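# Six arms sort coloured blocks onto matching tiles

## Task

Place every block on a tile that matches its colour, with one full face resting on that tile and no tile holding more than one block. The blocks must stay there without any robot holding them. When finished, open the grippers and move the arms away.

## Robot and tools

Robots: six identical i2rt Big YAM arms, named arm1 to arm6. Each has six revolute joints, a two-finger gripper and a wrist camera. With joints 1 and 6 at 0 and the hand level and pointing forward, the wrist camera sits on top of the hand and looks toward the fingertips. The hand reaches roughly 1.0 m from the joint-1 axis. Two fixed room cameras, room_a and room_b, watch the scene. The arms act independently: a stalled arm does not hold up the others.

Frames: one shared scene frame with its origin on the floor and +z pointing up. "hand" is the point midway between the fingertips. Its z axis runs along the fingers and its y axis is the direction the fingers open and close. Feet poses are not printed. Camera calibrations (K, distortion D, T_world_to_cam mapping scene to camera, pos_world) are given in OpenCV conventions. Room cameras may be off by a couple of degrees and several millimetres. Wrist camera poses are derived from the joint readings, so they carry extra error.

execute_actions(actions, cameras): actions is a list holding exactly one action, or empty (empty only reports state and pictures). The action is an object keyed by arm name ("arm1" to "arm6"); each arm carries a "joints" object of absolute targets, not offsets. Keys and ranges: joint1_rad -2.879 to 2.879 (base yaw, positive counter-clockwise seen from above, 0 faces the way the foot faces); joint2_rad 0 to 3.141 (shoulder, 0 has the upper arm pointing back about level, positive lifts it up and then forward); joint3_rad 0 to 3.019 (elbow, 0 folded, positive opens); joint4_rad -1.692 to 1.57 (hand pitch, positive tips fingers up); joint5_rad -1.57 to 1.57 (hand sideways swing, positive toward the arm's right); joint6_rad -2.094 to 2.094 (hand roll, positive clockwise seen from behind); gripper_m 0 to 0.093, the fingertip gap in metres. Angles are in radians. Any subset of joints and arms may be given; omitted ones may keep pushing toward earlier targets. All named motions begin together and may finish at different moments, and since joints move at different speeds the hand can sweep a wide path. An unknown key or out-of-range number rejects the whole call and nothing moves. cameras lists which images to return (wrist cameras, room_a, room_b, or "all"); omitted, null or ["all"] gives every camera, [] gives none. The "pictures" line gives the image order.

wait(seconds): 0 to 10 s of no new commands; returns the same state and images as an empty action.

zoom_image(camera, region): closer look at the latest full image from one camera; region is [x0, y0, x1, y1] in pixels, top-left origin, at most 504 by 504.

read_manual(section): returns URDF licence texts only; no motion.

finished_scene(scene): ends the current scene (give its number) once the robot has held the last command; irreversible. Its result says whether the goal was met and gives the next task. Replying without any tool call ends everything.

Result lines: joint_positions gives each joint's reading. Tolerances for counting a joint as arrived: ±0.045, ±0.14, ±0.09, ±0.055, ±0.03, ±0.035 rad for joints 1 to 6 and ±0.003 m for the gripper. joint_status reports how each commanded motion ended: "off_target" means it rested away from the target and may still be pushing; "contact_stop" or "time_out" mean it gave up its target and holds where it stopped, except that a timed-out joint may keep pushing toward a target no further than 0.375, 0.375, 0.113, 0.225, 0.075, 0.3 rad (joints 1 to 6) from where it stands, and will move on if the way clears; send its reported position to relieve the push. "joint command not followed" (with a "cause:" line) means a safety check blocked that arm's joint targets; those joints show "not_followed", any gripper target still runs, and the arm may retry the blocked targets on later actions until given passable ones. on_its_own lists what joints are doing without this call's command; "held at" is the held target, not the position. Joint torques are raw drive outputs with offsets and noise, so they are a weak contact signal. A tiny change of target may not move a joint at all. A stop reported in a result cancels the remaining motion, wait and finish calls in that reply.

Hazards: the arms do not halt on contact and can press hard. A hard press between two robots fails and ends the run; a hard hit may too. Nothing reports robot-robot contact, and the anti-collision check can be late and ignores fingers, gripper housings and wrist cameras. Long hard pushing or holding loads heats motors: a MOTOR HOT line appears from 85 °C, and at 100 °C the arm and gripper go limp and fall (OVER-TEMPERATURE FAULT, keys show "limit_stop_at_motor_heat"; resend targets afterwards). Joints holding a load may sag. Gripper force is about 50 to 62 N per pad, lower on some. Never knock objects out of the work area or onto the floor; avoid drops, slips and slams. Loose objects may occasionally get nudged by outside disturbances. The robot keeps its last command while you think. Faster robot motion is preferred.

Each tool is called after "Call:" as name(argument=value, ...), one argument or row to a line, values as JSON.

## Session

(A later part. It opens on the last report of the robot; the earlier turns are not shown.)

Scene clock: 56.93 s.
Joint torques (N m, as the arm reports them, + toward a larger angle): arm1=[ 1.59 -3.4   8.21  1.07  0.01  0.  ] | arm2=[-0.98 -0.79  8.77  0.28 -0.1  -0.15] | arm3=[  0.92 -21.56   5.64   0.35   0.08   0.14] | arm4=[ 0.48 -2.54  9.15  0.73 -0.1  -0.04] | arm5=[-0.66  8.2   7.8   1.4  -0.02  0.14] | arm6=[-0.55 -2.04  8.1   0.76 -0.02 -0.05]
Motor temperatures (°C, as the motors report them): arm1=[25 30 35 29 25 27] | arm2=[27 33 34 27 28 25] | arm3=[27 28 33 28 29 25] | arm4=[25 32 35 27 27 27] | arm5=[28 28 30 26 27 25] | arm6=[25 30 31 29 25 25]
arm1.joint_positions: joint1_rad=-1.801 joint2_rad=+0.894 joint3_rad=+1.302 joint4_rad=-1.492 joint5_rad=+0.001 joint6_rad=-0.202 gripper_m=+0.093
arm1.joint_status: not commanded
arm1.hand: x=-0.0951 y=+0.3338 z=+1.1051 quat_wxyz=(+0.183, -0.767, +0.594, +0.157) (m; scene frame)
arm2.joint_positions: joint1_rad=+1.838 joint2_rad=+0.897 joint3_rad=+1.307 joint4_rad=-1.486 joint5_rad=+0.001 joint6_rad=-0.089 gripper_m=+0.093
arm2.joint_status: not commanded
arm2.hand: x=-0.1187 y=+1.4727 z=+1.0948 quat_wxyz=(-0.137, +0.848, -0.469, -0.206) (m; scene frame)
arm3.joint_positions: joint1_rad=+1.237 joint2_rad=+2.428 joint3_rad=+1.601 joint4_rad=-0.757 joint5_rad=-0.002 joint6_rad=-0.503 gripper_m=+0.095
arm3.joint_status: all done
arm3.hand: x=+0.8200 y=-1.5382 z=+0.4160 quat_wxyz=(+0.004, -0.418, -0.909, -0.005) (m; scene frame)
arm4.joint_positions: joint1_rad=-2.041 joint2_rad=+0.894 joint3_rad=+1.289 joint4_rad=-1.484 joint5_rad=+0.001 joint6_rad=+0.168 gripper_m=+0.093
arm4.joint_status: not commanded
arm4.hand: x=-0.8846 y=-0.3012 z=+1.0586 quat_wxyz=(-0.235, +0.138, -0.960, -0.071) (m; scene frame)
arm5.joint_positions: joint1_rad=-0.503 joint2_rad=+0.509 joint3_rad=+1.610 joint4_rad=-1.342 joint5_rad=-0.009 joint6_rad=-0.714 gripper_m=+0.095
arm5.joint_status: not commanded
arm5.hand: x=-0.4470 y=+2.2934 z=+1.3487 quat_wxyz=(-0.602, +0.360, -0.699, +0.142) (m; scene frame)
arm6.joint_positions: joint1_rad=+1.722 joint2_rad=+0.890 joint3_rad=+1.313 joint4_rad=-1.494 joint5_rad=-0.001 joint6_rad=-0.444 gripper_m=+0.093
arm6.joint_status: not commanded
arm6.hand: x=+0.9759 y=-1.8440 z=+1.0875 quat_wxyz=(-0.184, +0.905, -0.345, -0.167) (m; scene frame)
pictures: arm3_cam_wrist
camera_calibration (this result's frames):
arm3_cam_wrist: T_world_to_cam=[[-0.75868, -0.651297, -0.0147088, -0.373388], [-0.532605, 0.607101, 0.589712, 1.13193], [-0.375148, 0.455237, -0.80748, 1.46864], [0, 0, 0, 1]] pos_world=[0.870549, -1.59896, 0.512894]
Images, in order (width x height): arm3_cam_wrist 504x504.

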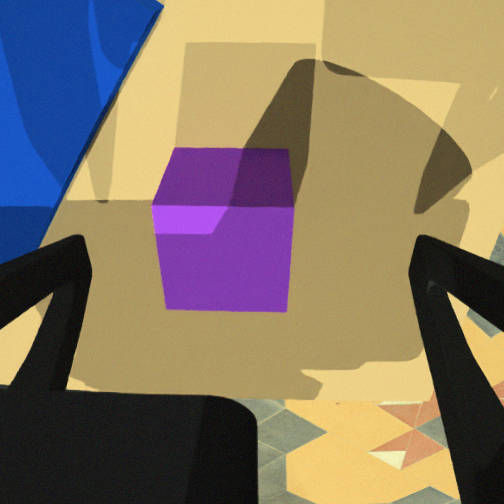

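Call:
execute_actions(
  actions=[
    {"arm3":{"joints":{"gripper_m":0.025}}},
  ],
  cameras=[],
)

Call:
execute_actions(
  actions=[
    {"arm3":{"joints":{"joint2_rad":2.0,"joint4_rad":-1.17}}},
  ],
  cameras=[],
)

Call:
execute_actions(
  actions=[
    {"arm3":{"joints":{"joint1_rad":-1.56,"joint6_rad":0}}},
  ],
  cameras=["arm3_cam_wrist"],
)

Scene clock: 58.30 s.
Joint torques (N m, as the arm reports them, + toward a larger angle): arm1=[ 1.91 -2.8   8.25  1.05  0.01 -0.02] | arm2=[-1.28 -0.54  8.76  0.36 -0.12 -0.14] | arm3=[  1.01 -21.45   5.68   0.33   0.07   0.13] | arm4=[ 0.49 -2.38  9.15  0.77 -0.08 -0.06] | arm5=[0.05 8.12 7.89 1.45 0.   0.17] | arm6=[-0.14 -2.41  8.11  0.94 -0.06  0.02]
Motor temperatures (°C, as the motors report them): arm1=[25 30 35 29 25 27] | arm2=[27 33 34 27 28 25] | arm3=[27 29 33 28 29 25] | arm4=[25 32 35 27 27 27] | arm5=[28 28 30 26 27 25] | arm6=[25 30 31 29 25 25]
arm1.joint_positions: joint1_rad=-1.801 joint2_rad=+0.894 joint3_rad=+1.302 joint4_rad=-1.492 joint5_rad=+0.001 joint6_rad=-0.202 gripper_m=+0.093
arm1.joint_status: not commanded
arm1.hand: x=-0.0951 y=+0.3338 z=+1.1051 quat_wxyz=(+0.183, -0.767, +0.594, +0.157) (m; scene frame)
arm2.joint_positions: joint1_rad=+1.838 joint2_rad=+0.897 joint3_rad=+1.307 joint4_rad=-1.486 joint5_rad=+0.001 joint6_rad=-0.089 gripper_m=+0.093
arm2.joint_status: not commanded
arm2.hand: x=-0.1187 y=+1.4727 z=+1.0948 quat_wxyz=(-0.137, +0.848, -0.469, -0.206) (m; scene frame)
arm3.joint_positions: joint1_rad=+1.237 joint2_rad=+2.428 joint3_rad=+1.601 joint4_rad=-0.756 joint5_rad=-0.002 joint6_rad=-0.502 gripper_m=+0.032
arm3.joint_status: gripper_m off_target (ended at +0.032, target +0.025)
arm3.hand: x=+0.8200 y=-1.5383 z=+0.4160 quat_wxyz=(+0.003, -0.418, -0.908, -0.005) (m; scene frame)
arm4.joint_positions: joint1_rad=-2.041 joint2_rad=+0.894 joint3_rad=+1.289 joint4_rad=-1.484 joint5_rad=+0.001 joint6_rad=+0.168 gripper_m=+0.093
arm4.joint_status: not commanded
arm4.hand: x=-0.8846 y=-0.3012 z=+1.0586 quat_wxyz=(-0.235, +0.138, -0.960, -0.071) (m; scene frame)
arm5.joint_positions: joint1_rad=-0.503 joint2_rad=+0.509 joint3_rad=+1.610 joint4_rad=-1.342 joint5_rad=-0.009 joint6_rad=-0.714 gripper_m=+0.095
arm5.joint_status: not commanded
arm5.hand: x=-0.4470 y=+2.2934 z=+1.3487 quat_wxyz=(-0.602, +0.360, -0.699, +0.142) (m; scene frame)
arm6.joint_positions: joint1_rad=+1.722 joint2_rad=+0.890 joint3_rad=+1.313 joint4_rad=-1.494 joint5_rad=-0.001 joint6_rad=-0.444 gripper_m=+0.093
arm6.joint_status: not commanded
arm6.hand: x=+0.9759 y=-1.8440 z=+1.0875 quat_wxyz=(-0.184, +0.905, -0.345, -0.167) (m; scene frame)
pictures: none
No camera images: the call's "cameras" was empty. Leave "cameras" out to get every camera's image.

Scene clock: 59.93 s.
Joint torques (N m, as the arm reports them, + toward a larger angle): arm1=[ 1.88 -3.12  8.14  1.09  0.06 -0.01] | arm2=[-1.19 -0.43  8.72  0.45 -0.12 -0.13] | arm3=[  0.98 -19.25   7.5   -0.79   0.08   0.13] | arm4=[ 0.52 -2.41  9.18  0.75 -0.1  -0.05] | arm5=[-0.3   9.19  7.94  1.53 -0.01  0.12] | arm6=[-1.04 -2.36  8.01  0.59 -0.06 -0.04]
Motor temperatures (°C, as the motors report them): arm1=[25 30 35 29 25 27] | arm2=[27 32 34 27 28 25] | arm3=[27 29 33 28 29 25] | arm4=[25 32 35 27 27 27] | arm5=[28 28 30 26 27 25] | arm6=[25 30 31 29 25 25]
arm1.joint_positions: joint1_rad=-1.801 joint2_rad=+0.894 joint3_rad=+1.302 joint4_rad=-1.492 joint5_rad=+0.001 joint6_rad=-0.202 gripper_m=+0.093
arm1.joint_status: not commanded
arm1.hand: x=-0.0951 y=+0.3338 z=+1.1051 quat_wxyz=(+0.183, -0.767, +0.594, +0.157) (m; scene frame)
arm2.joint_positions: joint1_rad=+1.838 joint2_rad=+0.897 joint3_rad=+1.307 joint4_rad=-1.486 joint5_rad=+0.001 joint6_rad=-0.089 gripper_m=+0.093
arm2.joint_status: not commanded
arm2.hand: x=-0.1187 y=+1.4727 z=+1.0948 quat_wxyz=(-0.137, +0.848, -0.469, -0.206) (m; scene frame)
arm3.joint_positions: joint1_rad=+1.237 joint2_rad=+1.991 joint3_rad=+1.606 joint4_rad=-1.154 joint5_rad=-0.002 joint6_rad=-0.502 gripper_m=+0.032
arm3.joint_status: all done
arm3.hand: x=+0.8186 y=-1.5303 z=+0.6754 quat_wxyz=(-0.010, -0.418, -0.908, +0.013) (m; scene frame)
arm4.joint_positions: joint1_rad=-2.041 joint2_rad=+0.894 joint3_rad=+1.289 joint4_rad=-1.484 joint5_rad=+0.001 joint6_rad=+0.168 gripper_m=+0.093
arm4.joint_status: not commanded
arm4.hand: x=-0.8846 y=-0.3012 z=+1.0586 quat_wxyz=(-0.235, +0.138, -0.960, -0.071) (m; scene frame)
arm5.joint_positions: joint1_rad=-0.503 joint2_rad=+0.509 joint3_rad=+1.610 joint4_rad=-1.342 joint5_rad=-0.009 joint6_rad=-0.714 gripper_m=+0.095
arm5.joint_status: not commanded
arm5.hand: x=-0.4470 y=+2.2934 z=+1.3487 quat_wxyz=(-0.602, +0.360, -0.699, +0.142) (m; scene frame)
arm6.joint_positions: joint1_rad=+1.722 joint2_rad=+0.890 joint3_rad=+1.313 joint4_rad=-1.494 joint5_rad=-0.001 joint6_rad=-0.444 gripper_m=+0.093
arm6.joint_status: not commanded
arm6.hand: x=+0.9759 y=-1.8440 z=+1.0875 quat_wxyz=(-0.184, +0.905, -0.345, -0.167) (m; scene frame)
pictures: none
No camera images: the call's "cameras" was empty. Leave "cameras" out to get every camera's image.

Scene clock: 62.40 s.
Joint torques (N m, as the arm reports them, + toward a larger angle): arm1=[ 1.93 -3.02  8.22  1.16  0.03  0.  ] | arm2=[-1.72 -0.95  8.63  0.42 -0.12 -0.14] | arm3=[  1.16 -19.32   7.48  -0.76   0.06   0.11] | arm4=[ 0.51 -2.48  9.15  0.73 -0.1  -0.07] | arm5=[-0.21  8.18  7.97  1.33  0.02  0.12] | arm6=[-0.69 -2.59  8.28  0.86 -0.08  0.  ]
Motor temperatures (°C, as the motors report them): arm1=[25 29 35 29 25 27] | arm2=[27 32 34 27 28 25] | arm3=[27 29 33 28 29 25] | arm4=[25 31 36 27 27 27] | arm5=[28 28 30 26 27 25] | arm6=[25 30 31 29 25 25]
arm1.joint_positions: joint1_rad=-1.801 joint2_rad=+0.894 joint3_rad=+1.302 joint4_rad=-1.492 joint5_rad=+0.001 joint6_rad=-0.202 gripper_m=+0.093
arm1.joint_status: not commanded
arm1.hand: x=-0.0951 y=+0.3338 z=+1.1051 quat_wxyz=(+0.183, -0.767, +0.594, +0.157) (m; scene frame)
arm2.joint_positions: joint1_rad=+1.838 joint2_rad=+0.897 joint3_rad=+1.307 joint4_rad=-1.486 joint5_rad=+0.001 joint6_rad=-0.089 gripper_m=+0.093
arm2.joint_status: not commanded
arm2.hand: x=-0.1187 y=+1.4727 z=+1.0948 quat_wxyz=(-0.137, +0.848, -0.469, -0.206) (m; scene frame)
arm3.joint_positions: joint1_rad=-1.570 joint2_rad=+1.991 joint3_rad=+1.606 joint4_rad=-1.154 joint5_rad=+0.000 joint6_rad=-0.011 gripper_m=+0.032
arm3.joint_status: all done
arm3.hand: x=+0.3876 y=-0.4284 z=+0.6756 quat_wxyz=(+0.008, -0.873, +0.488, +0.014) (m; scene frame)
arm4.joint_positions: joint1_rad=-2.041 joint2_rad=+0.894 joint3_rad=+1.289 joint4_rad=-1.484 joint5_rad=+0.001 joint6_rad=+0.168 gripper_m=+0.093
arm4.joint_status: not commanded
arm4.hand: x=-0.8846 y=-0.3012 z=+1.0586 quat_wxyz=(-0.235, +0.138, -0.960, -0.071) (m; scene frame)
arm5.joint_positions: joint1_rad=-0.503 joint2_rad=+0.509 joint3_rad=+1.610 joint4_rad=-1.342 joint5_rad=-0.009 joint6_rad=-0.714 gripper_m=+0.095
arm5.joint_status: not commanded
arm5.hand: x=-0.4470 y=+2.2934 z=+1.3487 quat_wxyz=(-0.602, +0.360, -0.699, +0.142) (m; scene frame)
arm6.joint_positions: joint1_rad=+1.722 joint2_rad=+0.890 joint3_rad=+1.313 joint4_rad=-1.494 joint5_rad=-0.001 joint6_rad=-0.444 gripper_m=+0.093
arm6.joint_status: not commanded
arm6.hand: x=+0.9759 y=-1.8440 z=+1.0875 quat_wxyz=(-0.184, +0.905, -0.345, -0.167) (m; scene frame)
pictures: arm3_cam_wrist
camera_calibration (this result's frames):
arm3_cam_wrist: T_world_to_cam=[[0.851257, 0.524683, -0.0083135, -0.099394], [0.440568, -0.706002, 0.554491, -0.841156], [0.285063, -0.475677, -0.832148, 0.372863], [0, 0, 0, 1]] pos_world=[0.348907, -0.364345, 0.775865]
Images, in order (width x height): arm3_cam_wrist 504x504.

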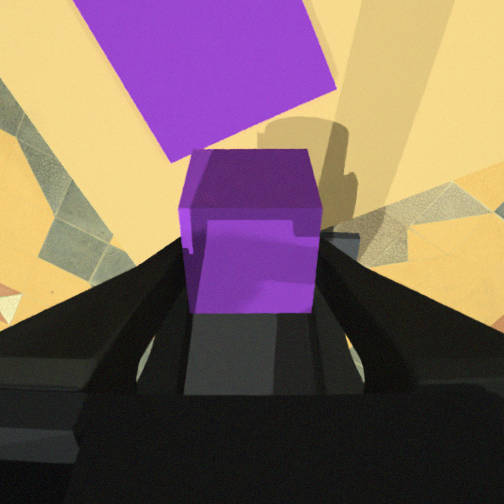

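Call:
execute_actions(
  actions=[
    {"arm3":{"joints":{"joint1_rad":-1.5,"joint2_rad":2.375,"joint3_rad":1.68,"joint4_rad":-0.865}}},
  ],
  cameras=["arm3_cam_wrist"],
)

Scene clock: 64.73 s.
Joint torques (N m, as the arm reports them, + toward a larger angle): arm1=[ 1.72 -3.02  8.3   0.93  0.02  0.  ] | arm2=[-0.9  -0.98  8.72  0.37 -0.13 -0.16] | arm3=[ -0.45 -22.03   7.12   0.33   0.07   0.11] | arm4=[ 0.65 -2.41  9.16  0.74 -0.11 -0.05] | arm5=[-0.71  7.58  8.06  1.43 -0.05  0.15] | arm6=[-0.77 -2.85  8.11  0.56 -0.08 -0.02]
Motor temperatures (°C, as the motors report them): arm1=[25 29 35 29 25 27] | arm2=[27 32 34 27 28 25] | arm3=[27 29 33 27 29 25] | arm4=[25 31 36 27 27 27] | arm5=[28 28 30 26 27 25] | arm6=[25 30 31 29 25 25]
arm1.joint_positions: joint1_rad=-1.801 joint2_rad=+0.894 joint3_rad=+1.302 joint4_rad=-1.492 joint5_rad=+0.001 joint6_rad=-0.202 gripper_m=+0.093
arm1.joint_status: not commanded
arm1.hand: x=-0.0951 y=+0.3338 z=+1.1051 quat_wxyz=(+0.183, -0.767, +0.594, +0.157) (m; scene frame)
arm2.joint_positions: joint1_rad=+1.838 joint2_rad=+0.897 joint3_rad=+1.307 joint4_rad=-1.486 joint5_rad=+0.001 joint6_rad=-0.089 gripper_m=+0.093
arm2.joint_status: not commanded
arm2.hand: x=-0.1187 y=+1.4727 z=+1.0948 quat_wxyz=(-0.137, +0.848, -0.469, -0.206) (m; scene frame)
arm3.joint_positions: joint1_rad=-1.495 joint2_rad=+2.371 joint3_rad=+1.658 joint4_rad=-0.882 joint5_rad=+0.000 joint6_rad=-0.011 gripper_m=+0.032
arm3.joint_status: all done
arm3.hand: x=+0.3360 y=-0.4337 z=+0.4659 quat_wxyz=(-0.006, -0.891, +0.455, -0.011) (m; scene frame)
arm4.joint_positions: joint1_rad=-2.041 joint2_rad=+0.894 joint3_rad=+1.289 joint4_rad=-1.484 joint5_rad=+0.001 joint6_rad=+0.168 gripper_m=+0.093
arm4.joint_status: not commanded
arm4.hand: x=-0.8846 y=-0.3012 z=+1.0586 quat_wxyz=(-0.235, +0.138, -0.960, -0.071) (m; scene frame)
arm5.joint_positions: joint1_rad=-0.503 joint2_rad=+0.509 joint3_rad=+1.610 joint4_rad=-1.342 joint5_rad=-0.009 joint6_rad=-0.714 gripper_m=+0.095
arm5.joint_status: not commanded
arm5.hand: x=-0.4470 y=+2.2934 z=+1.3487 quat_wxyz=(-0.602, +0.360, -0.699, +0.142) (m; scene frame)
arm6.joint_positions: joint1_rad=+1.722 joint2_rad=+0.890 joint3_rad=+1.313 joint4_rad=-1.494 joint5_rad=-0.001 joint6_rad=-0.444 gripper_m=+0.093
arm6.joint_status: not commanded
arm6.hand: x=+0.9759 y=-1.8440 z=+1.0875 quat_wxyz=(-0.184, +0.905, -0.345, -0.167) (m; scene frame)
pictures: arm3_cam_wrist
camera_calibration (this result's frames):
arm3_cam_wrist: T_world_to_cam=[[0.809717, 0.586753, -0.00893609, -0.0132406], [0.47353, -0.644324, 0.600513, -0.711691], [0.346595, -0.490477, -0.799565, 0.168216], [0, 0, 0, 1]] pos_world=[0.289425, -0.368284, 0.561761]
Images, in order (width x height): arm3_cam_wrist 504x504.

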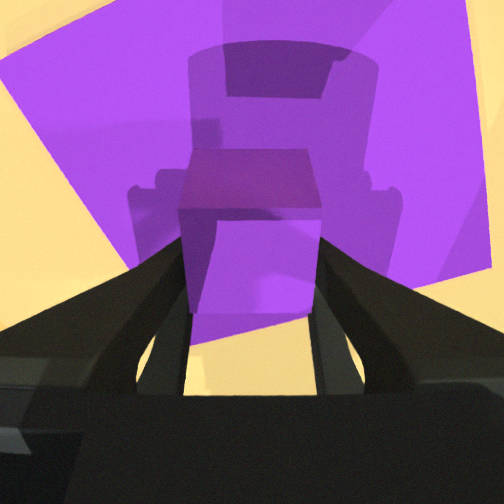

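Call:
execute_actions(
  actions=[
    {"arm3":{"joints":{"joint2_rad":2.47,"joint4_rad":-0.78}}},
  ],
  cameras=[],
)

Scene clock: 66.00 s.
Joint torques (N m, as the arm reports them, + toward a larger angle): arm1=[ 1.73 -2.85  8.26  1.01  0.03  0.  ] | arm2=[-1.09 -0.9   8.72  0.4  -0.12 -0.17] | arm3=[ -0.23 -20.04   6.64   0.3    0.09   0.11] | arm4=[ 0.49 -2.45  9.19  0.71 -0.08 -0.05] | arm5=[-0.39  8.07  8.    1.29 -0.05  0.12] | arm6=[-0.42 -2.46  8.17  0.87 -0.07  0.02]
Motor temperatures (°C, as the motors report them): arm1=[25 29 35 29 25 27] | arm2=[27 32 34 27 28 25] | arm3=[27 30 33 27 29 25] | arm4=[25 31 36 27 27 27] | arm5=[28 28 30 26 27 25] | arm6=[25 30 31 29 25 25]
arm1.joint_positions: joint1_rad=-1.801 joint2_rad=+0.894 joint3_rad=+1.302 joint4_rad=-1.492 joint5_rad=+0.001 joint6_rad=-0.202 gripper_m=+0.093
arm1.joint_status: not commanded
arm1.hand: x=-0.0951 y=+0.3338 z=+1.1051 quat_wxyz=(+0.183, -0.767, +0.594, +0.157) (m; scene frame)
arm2.joint_positions: joint1_rad=+1.838 joint2_rad=+0.897 joint3_rad=+1.307 joint4_rad=-1.486 joint5_rad=+0.001 joint6_rad=-0.089 gripper_m=+0.093
arm2.joint_status: not commanded
arm2.hand: x=-0.1187 y=+1.4727 z=+1.0948 quat_wxyz=(-0.137, +0.848, -0.469, -0.206) (m; scene frame)
arm3.joint_positions: joint1_rad=-1.495 joint2_rad=+2.437 joint3_rad=+1.661 joint4_rad=-0.794 joint5_rad=-0.001 joint6_rad=-0.010 gripper_m=+0.032
arm3.joint_status: all done
arm3.hand: x=+0.3340 y=-0.4312 z=+0.4268 quat_wxyz=(-0.001, -0.890, +0.455, +0.001) (m; scene frame)
arm4.joint_positions: joint1_rad=-2.041 joint2_rad=+0.894 joint3_rad=+1.289 joint4_rad=-1.484 joint5_rad=+0.001 joint6_rad=+0.168 gripper_m=+0.093
arm4.joint_status: not commanded
arm4.hand: x=-0.8846 y=-0.3012 z=+1.0586 quat_wxyz=(-0.235, +0.138, -0.960, -0.071) (m; scene frame)
arm5.joint_positions: joint1_rad=-0.503 joint2_rad=+0.509 joint3_rad=+1.610 joint4_rad=-1.342 joint5_rad=-0.009 joint6_rad=-0.714 gripper_m=+0.095
arm5.joint_status: not commanded
arm5.hand: x=-0.4470 y=+2.2934 z=+1.3487 quat_wxyz=(-0.602, +0.360, -0.699, +0.142) (m; scene frame)
arm6.joint_positions: joint1_rad=+1.722 joint2_rad=+0.890 joint3_rad=+1.313 joint4_rad=-1.494 joint5_rad=-0.001 joint6_rad=-0.444 gripper_m=+0.093
arm6.joint_status: not commanded
arm6.hand: x=+0.9759 y=-1.8440 z=+1.0875 quat_wxyz=(-0.184, +0.905, -0.345, -0.167) (m; scene frame)
pictures: none
No camera images: the call's "cameras" was empty. Leave "cameras" out to get every camera's image.

Call:
execute_actions(
  actions=[
    {"arm3":{"joints":{"joint2_rad":2.485}}},
  ],
  cameras=[],
)

Call:
execute_actions(
  actions=[
    {"arm3":{"joints":{"gripper_m":0.093}}},
  ],
  cameras=[],
)

Call:
execute_actions(
  actions=[
    {"arm3":{"joints":{"joint2_rad":2.05,"joint4_rad":-1.18}},"arm4":{"joints":{"joint2_rad":1.9,"joint3_rad":1.5,"joint4_rad":-1.17}}},
  ],
  cameras=["arm3_cam_wrist","arm4_cam_wrist","room_a","room_b"],
)

Scene clock: 67.23 s.
Joint torques (N m, as the arm reports them, + toward a larger angle): arm1=[ 1.94 -3.1   8.27  1.07  0.04  0.  ] | arm2=[-1.14 -0.59  8.66  0.4  -0.12 -0.13] | arm3=[ -0.22 -18.95   6.64   0.31   0.09   0.11] | arm4=[ 0.56 -2.39  9.17  0.78 -0.07 -0.03] | arm5=[ 0.51  8.31  7.94  1.37 -0.05  0.13] | arm6=[-0.73 -3.12  8.32  0.93  0.   -0.02]
Motor temperatures (°C, as the motors report them): arm1=[25 29 35 29 25 27] | arm2=[27 32 34 27 28 25] | arm3=[27 30 33 27 29 25] | arm4=[25 31 36 27 27 27] | arm5=[28 28 30 26 27 25] | arm6=[25 29 31 29 25 25]
arm1.joint_positions: joint1_rad=-1.801 joint2_rad=+0.894 joint3_rad=+1.302 joint4_rad=-1.492 joint5_rad=+0.001 joint6_rad=-0.202 gripper_m=+0.093
arm1.joint_status: not commanded
arm1.hand: x=-0.0951 y=+0.3338 z=+1.1051 quat_wxyz=(+0.183, -0.767, +0.594, +0.157) (m; scene frame)
arm2.joint_positions: joint1_rad=+1.838 joint2_rad=+0.897 joint3_rad=+1.307 joint4_rad=-1.486 joint5_rad=+0.001 joint6_rad=-0.089 gripper_m=+0.093
arm2.joint_status: not commanded
arm2.hand: x=-0.1187 y=+1.4727 z=+1.0948 quat_wxyz=(-0.137, +0.848, -0.469, -0.206) (m; scene frame)
arm3.joint_positions: joint1_rad=-1.495 joint2_rad=+2.437 joint3_rad=+1.661 joint4_rad=-0.794 joint5_rad=-0.001 joint6_rad=-0.010 gripper_m=+0.032
arm3.joint_status: all done
arm3.hand: x=+0.3340 y=-0.4312 z=+0.4268 quat_wxyz=(-0.001, -0.890, +0.455, +0.001) (m; scene frame)
arm4.joint_positions: joint1_rad=-2.041 joint2_rad=+0.894 joint3_rad=+1.289 joint4_rad=-1.484 joint5_rad=+0.001 joint6_rad=+0.168 gripper_m=+0.093
arm4.joint_status: not commanded
arm4.hand: x=-0.8846 y=-0.3012 z=+1.0586 quat_wxyz=(-0.235, +0.138, -0.960, -0.071) (m; scene frame)
arm5.joint_positions: joint1_rad=-0.503 joint2_rad=+0.509 joint3_rad=+1.610 joint4_rad=-1.342 joint5_rad=-0.009 joint6_rad=-0.714 gripper_m=+0.095
arm5.joint_status: not commanded
arm5.hand: x=-0.4470 y=+2.2934 z=+1.3487 quat_wxyz=(-0.602, +0.360, -0.699, +0.142) (m; scene frame)
arm6.joint_positions: joint1_rad=+1.722 joint2_rad=+0.890 joint3_rad=+1.313 joint4_rad=-1.494 joint5_rad=-0.001 joint6_rad=-0.444 gripper_m=+0.093
arm6.joint_status: not commanded
arm6.hand: x=+0.9759 y=-1.8440 z=+1.0875 quat_wxyz=(-0.184, +0.905, -0.345, -0.167) (m; scene frame)
pictures: none
No camera images: the call's "cameras" was empty. Leave "cameras" out to get every camera's image.

Scene clock: 67.97 s.
Joint torques (N m, as the arm reports them, + toward a larger angle): arm1=[ 2.18 -2.79  8.25  0.98  0.05  0.02] | arm2=[-1.62 -0.7   8.73  0.27 -0.11 -0.15] | arm3=[ -0.31 -19.94   6.57   0.27   0.09   0.11] | arm4=[ 0.48 -2.33  9.17  0.8  -0.08 -0.04] | arm5=[-0.07  7.81  7.97  1.3  -0.01  0.15] | arm6=[-0.15 -2.87  8.16  0.95 -0.05  0.  ]
Motor temperatures (°C, as the motors report them): arm1=[25 29 35 29 25 27] | arm2=[27 32 34 27 28 25] | arm3=[27 30 33 27 29 25] | arm4=[25 31 36 27 27 27] | arm5=[28 28 30 26 27 25] | arm6=[25 29 31 29 25 25]
arm1.joint_positions: joint1_rad=-1.801 joint2_rad=+0.894 joint3_rad=+1.302 joint4_rad=-1.492 joint5_rad=+0.001 joint6_rad=-0.202 gripper_m=+0.093
arm1.joint_status: not commanded
arm1.hand: x=-0.0951 y=+0.3338 z=+1.1051 quat_wxyz=(+0.183, -0.767, +0.594, +0.157) (m; scene frame)
arm2.joint_positions: joint1_rad=+1.838 joint2_rad=+0.897 joint3_rad=+1.307 joint4_rad=-1.486 joint5_rad=+0.001 joint6_rad=-0.089 gripper_m=+0.093
arm2.joint_status: not commanded
arm2.hand: x=-0.1187 y=+1.4727 z=+1.0948 quat_wxyz=(-0.137, +0.848, -0.469, -0.206) (m; scene frame)
arm3.joint_positions: joint1_rad=-1.495 joint2_rad=+2.454 joint3_rad=+1.661 joint4_rad=-0.794 joint5_rad=-0.001 joint6_rad=-0.010 gripper_m=+0.093
arm3.joint_status: all done
arm3.hand: x=+0.3372 y=-0.4356 z=+0.4167 quat_wxyz=(-0.005, -0.890, +0.455, -0.007) (m; scene frame)
arm4.joint_positions: joint1_rad=-2.041 joint2_rad=+0.894 joint3_rad=+1.289 joint4_rad=-1.484 joint5_rad=+0.001 joint6_rad=+0.168 gripper_m=+0.093
arm4.joint_status: not commanded
arm4.hand: x=-0.8846 y=-0.3012 z=+1.0586 quat_wxyz=(-0.235, +0.138, -0.960, -0.071) (m; scene frame)
arm5.joint_positions: joint1_rad=-0.503 joint2_rad=+0.509 joint3_rad=+1.610 joint4_rad=-1.342 joint5_rad=-0.009 joint6_rad=-0.714 gripper_m=+0.095
arm5.joint_status: not commanded
arm5.hand: x=-0.4470 y=+2.2934 z=+1.3487 quat_wxyz=(-0.602, +0.360, -0.699, +0.142) (m; scene frame)
arm6.joint_positions: joint1_rad=+1.722 joint2_rad=+0.890 joint3_rad=+1.313 joint4_rad=-1.494 joint5_rad=-0.001 joint6_rad=-0.444 gripper_m=+0.093
arm6.joint_status: not commanded
arm6.hand: x=+0.9759 y=-1.8440 z=+1.0875 quat_wxyz=(-0.184, +0.905, -0.345, -0.167) (m; scene frame)
pictures: none
No camera images: the call's "cameras" was empty. Leave "cameras" out to get every camera's image.

Scene clock: 69.70 s.
Joint torques (N m, as the arm reports them, + toward a larger angle): arm1=[ 1.91 -3.05  8.18  1.03  0.02  0.  ] | arm2=[-0.64 -0.88  8.7   0.31 -0.11 -0.15] | arm3=[ -0.22 -19.75   7.27  -0.72   0.09   0.11] | arm4=[  0.6  -20.55   8.7    1.11  -0.07  -0.04] | arm5=[ 0.27  8.1   7.76  1.43 -0.03  0.19] | arm6=[-0.07 -2.62  8.09  0.86 -0.07 -0.01]
Motor temperatures (°C, as the motors report them): arm1=[25 29 35 29 25 27] | arm2=[27 31 34 27 28 25] | arm3=[27 30 33 27 29 25] | arm4=[25 31 36 27 27 27] | arm5=[28 28 30 26 27 25] | arm6=[25 29 31 29 25 25]
arm1.joint_positions: joint1_rad=-1.801 joint2_rad=+0.894 joint3_rad=+1.302 joint4_rad=-1.492 joint5_rad=+0.001 joint6_rad=-0.202 gripper_m=+0.093
arm1.joint_status: not commanded
arm1.hand: x=-0.0951 y=+0.3338 z=+1.1051 quat_wxyz=(+0.183, -0.767, +0.594, +0.157) (m; scene frame)
arm2.joint_positions: joint1_rad=+1.838 joint2_rad=+0.897 joint3_rad=+1.307 joint4_rad=-1.486 joint5_rad=+0.001 joint6_rad=-0.089 gripper_m=+0.093
arm2.joint_status: not commanded
arm2.hand: x=-0.1187 y=+1.4727 z=+1.0948 quat_wxyz=(-0.137, +0.848, -0.469, -0.206) (m; scene frame)
arm3.joint_positions: joint1_rad=-1.495 joint2_rad=+2.039 joint3_rad=+1.680 joint4_rad=-1.164 joint5_rad=-0.001 joint6_rad=-0.010 gripper_m=+0.093
arm3.joint_status: all done
arm3.hand: x=+0.3366 y=-0.4345 z=+0.6744 quat_wxyz=(+0.011, -0.890, +0.455, +0.022) (m; scene frame)
arm4.joint_positions: joint1_rad=-2.041 joint2_rad=+1.916 joint3_rad=+1.483 joint4_rad=-1.184 joint5_rad=+0.001 joint6_rad=+0.168 gripper_m=+0.093
arm4.joint_status: all done
arm4.hand: x=-0.6591 y=-0.1940 z=+0.7222 quat_wxyz=(+0.014, +0.142, -0.990, +0.009) (m; scene frame)
arm5.joint_positions: joint1_rad=-0.503 joint2_rad=+0.509 joint3_rad=+1.610 joint4_rad=-1.342 joint5_rad=-0.009 joint6_rad=-0.714 gripper_m=+0.095
arm5.joint_status: not commanded
arm5.hand: x=-0.4470 y=+2.2934 z=+1.3487 quat_wxyz=(-0.602, +0.360, -0.699, +0.142) (m; scene frame)
arm6.joint_positions: joint1_rad=+1.722 joint2_rad=+0.890 joint3_rad=+1.313 joint4_rad=-1.494 joint5_rad=-0.001 joint6_rad=-0.444 gripper_m=+0.093
arm6.joint_status: not commanded
arm6.hand: x=+0.9759 y=-1.8440 z=+1.0875 quat_wxyz=(-0.184, +0.905, -0.345, -0.167) (m; scene frame)
pictures: arm3_cam_wrist, arm4_cam_wrist, room_a, room_b
camera_calibration (this result's frames):
arm3_cam_wrist: T_world_to_cam=[[0.809588, 0.586932, -0.00887488, -0.0113167], [0.49763, -0.678232, 0.540708, -0.820206], [0.31134, -0.442167, -0.841163, 0.395276], [0, 0, 0, 1]] pos_world=[0.294255, -0.37487, 0.775884]
arm4_cam_wrist: T_world_to_cam=[[0.270686, -0.962649, 0.00600412, -0.0134435], [-0.772286, -0.213426, 0.598351, -0.974426], [-0.57472, -0.166602, -0.801212, 0.29637], [0, 0, 0, 1]] pos_world=[-0.578567, -0.171534, 0.820585]
Images, in order (width x height): arm3_cam_wrist 504x504, arm4_cam_wrist 504x504, room_a 504x504, room_b 504x504.

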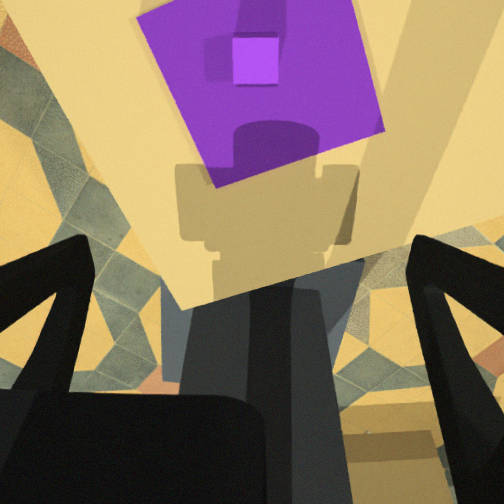

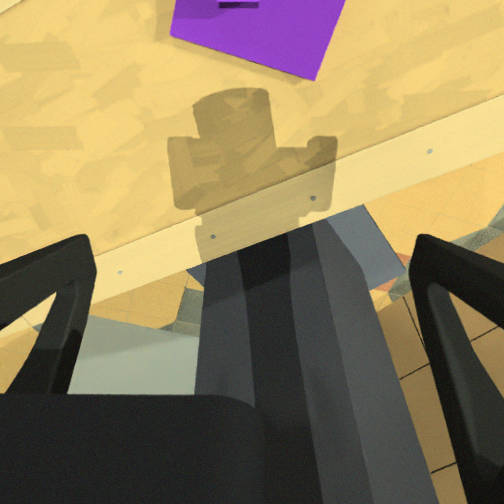

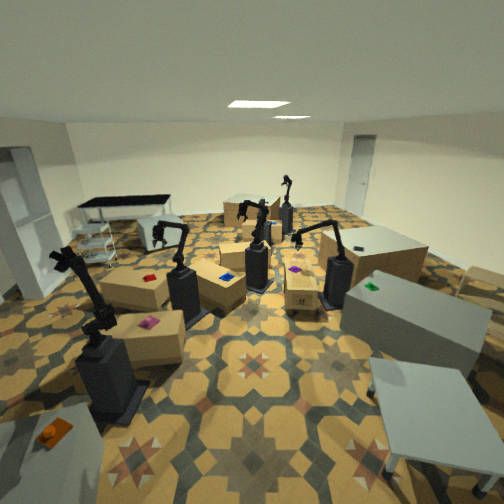

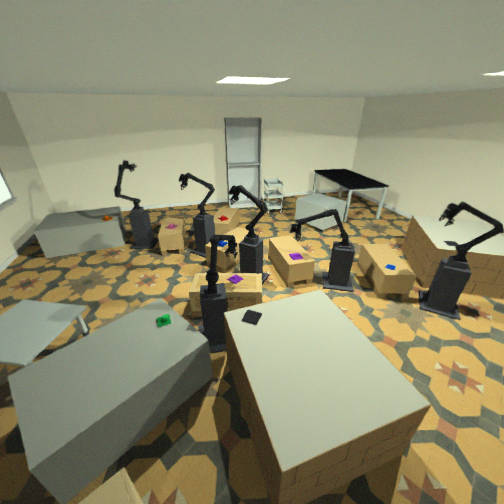

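Call:
execute_actions(
  actions=[
    {"arm3":{"joints":{"joint2_rad":0.9,"joint3_rad":1.3,"joint4_rad":-1.5}},"arm4":{"joints":{"joint2_rad":0.9,"joint3_rad":1.3,"joint4_rad":-1.5}}},
  ],
  cameras=["room_a"],
)

Call:
finished_scene(
  scene=2,
)

Scene clock: 71.77 s.
Joint torques (N m, as the arm reports them, + toward a larger angle): arm1=[ 1.59 -3.12  8.23  1.14  0.03 -0.02] | arm2=[-1.32 -0.59  8.72  0.44 -0.09 -0.16] | arm3=[-0.22 -3.2   7.52  0.05  0.09  0.11] | arm4=[ 0.58 -1.98  9.23  0.8  -0.09 -0.03] | arm5=[-0.18  8.55  7.78  1.43 -0.01  0.17] | arm6=[-0.47 -2.89  8.09  0.88 -0.09 -0.04]
Motor temperatures (°C, as the motors report them): arm1=[25 29 35 29 25 27] | arm2=[27 31 34 27 28 25] | arm3=[27 30 33 27 29 25] | arm4=[25 31 36 27 27 27] | arm5=[28 28 30 26 27 25] | arm6=[25 29 31 29 25 25]
arm1.joint_positions: joint1_rad=-1.801 joint2_rad=+0.894 joint3_rad=+1.302 joint4_rad=-1.492 joint5_rad=+0.001 joint6_rad=-0.202 gripper_m=+0.093
arm1.joint_status: not commanded
arm1.hand: x=-0.0951 y=+0.3338 z=+1.1051 quat_wxyz=(+0.183, -0.767, +0.594, +0.157) (m; scene frame)
arm2.joint_positions: joint1_rad=+1.838 joint2_rad=+0.897 joint3_rad=+1.307 joint4_rad=-1.486 joint5_rad=+0.001 joint6_rad=-0.089 gripper_m=+0.093
arm2.joint_status: not commanded
arm2.hand: x=-0.1187 y=+1.4727 z=+1.0948 quat_wxyz=(-0.137, +0.848, -0.469, -0.206) (m; scene frame)
arm3.joint_positions: joint1_rad=-1.495 joint2_rad=+0.890 joint3_rad=+1.304 joint4_rad=-1.483 joint5_rad=-0.001 joint6_rad=-0.010 gripper_m=+0.093
arm3.joint_status: all done
arm3.hand: x=+0.5209 y=-0.6945 z=+1.0217 quat_wxyz=(+0.115, -0.863, +0.441, +0.220) (m; scene frame)
arm4.joint_positions: joint1_rad=-2.041 joint2_rad=+0.890 joint3_rad=+1.288 joint4_rad=-1.484 joint5_rad=+0.001 joint6_rad=+0.168 gripper_m=+0.093
arm4.joint_status: all done
arm4.hand: x=-0.8855 y=-0.3016 z=+1.0594 quat_wxyz=(-0.236, +0.138, -0.959, -0.072) (m; scene frame)
arm5.joint_positions: joint1_rad=-0.503 joint2_rad=+0.509 joint3_rad=+1.610 joint4_rad=-1.342 joint5_rad=-0.009 joint6_rad=-0.714 gripper_m=+0.095
arm5.joint_status: not commanded
arm5.hand: x=-0.4470 y=+2.2934 z=+1.3487 quat_wxyz=(-0.602, +0.360, -0.699, +0.142) (m; scene frame)
arm6.joint_positions: joint1_rad=+1.722 joint2_rad=+0.890 joint3_rad=+1.313 joint4_rad=-1.494 joint5_rad=-0.001 joint6_rad=-0.444 gripper_m=+0.093
arm6.joint_status: not commanded
arm6.hand: x=+0.9759 y=-1.8440 z=+1.0875 quat_wxyz=(-0.184, +0.905, -0.345, -0.167) (m; scene frame)
pictures: room_a
Images, in order (width x height): room_a 504x504.

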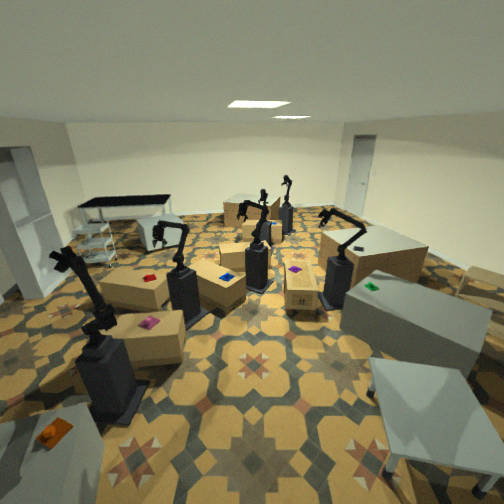

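The scene is finished: the task was done.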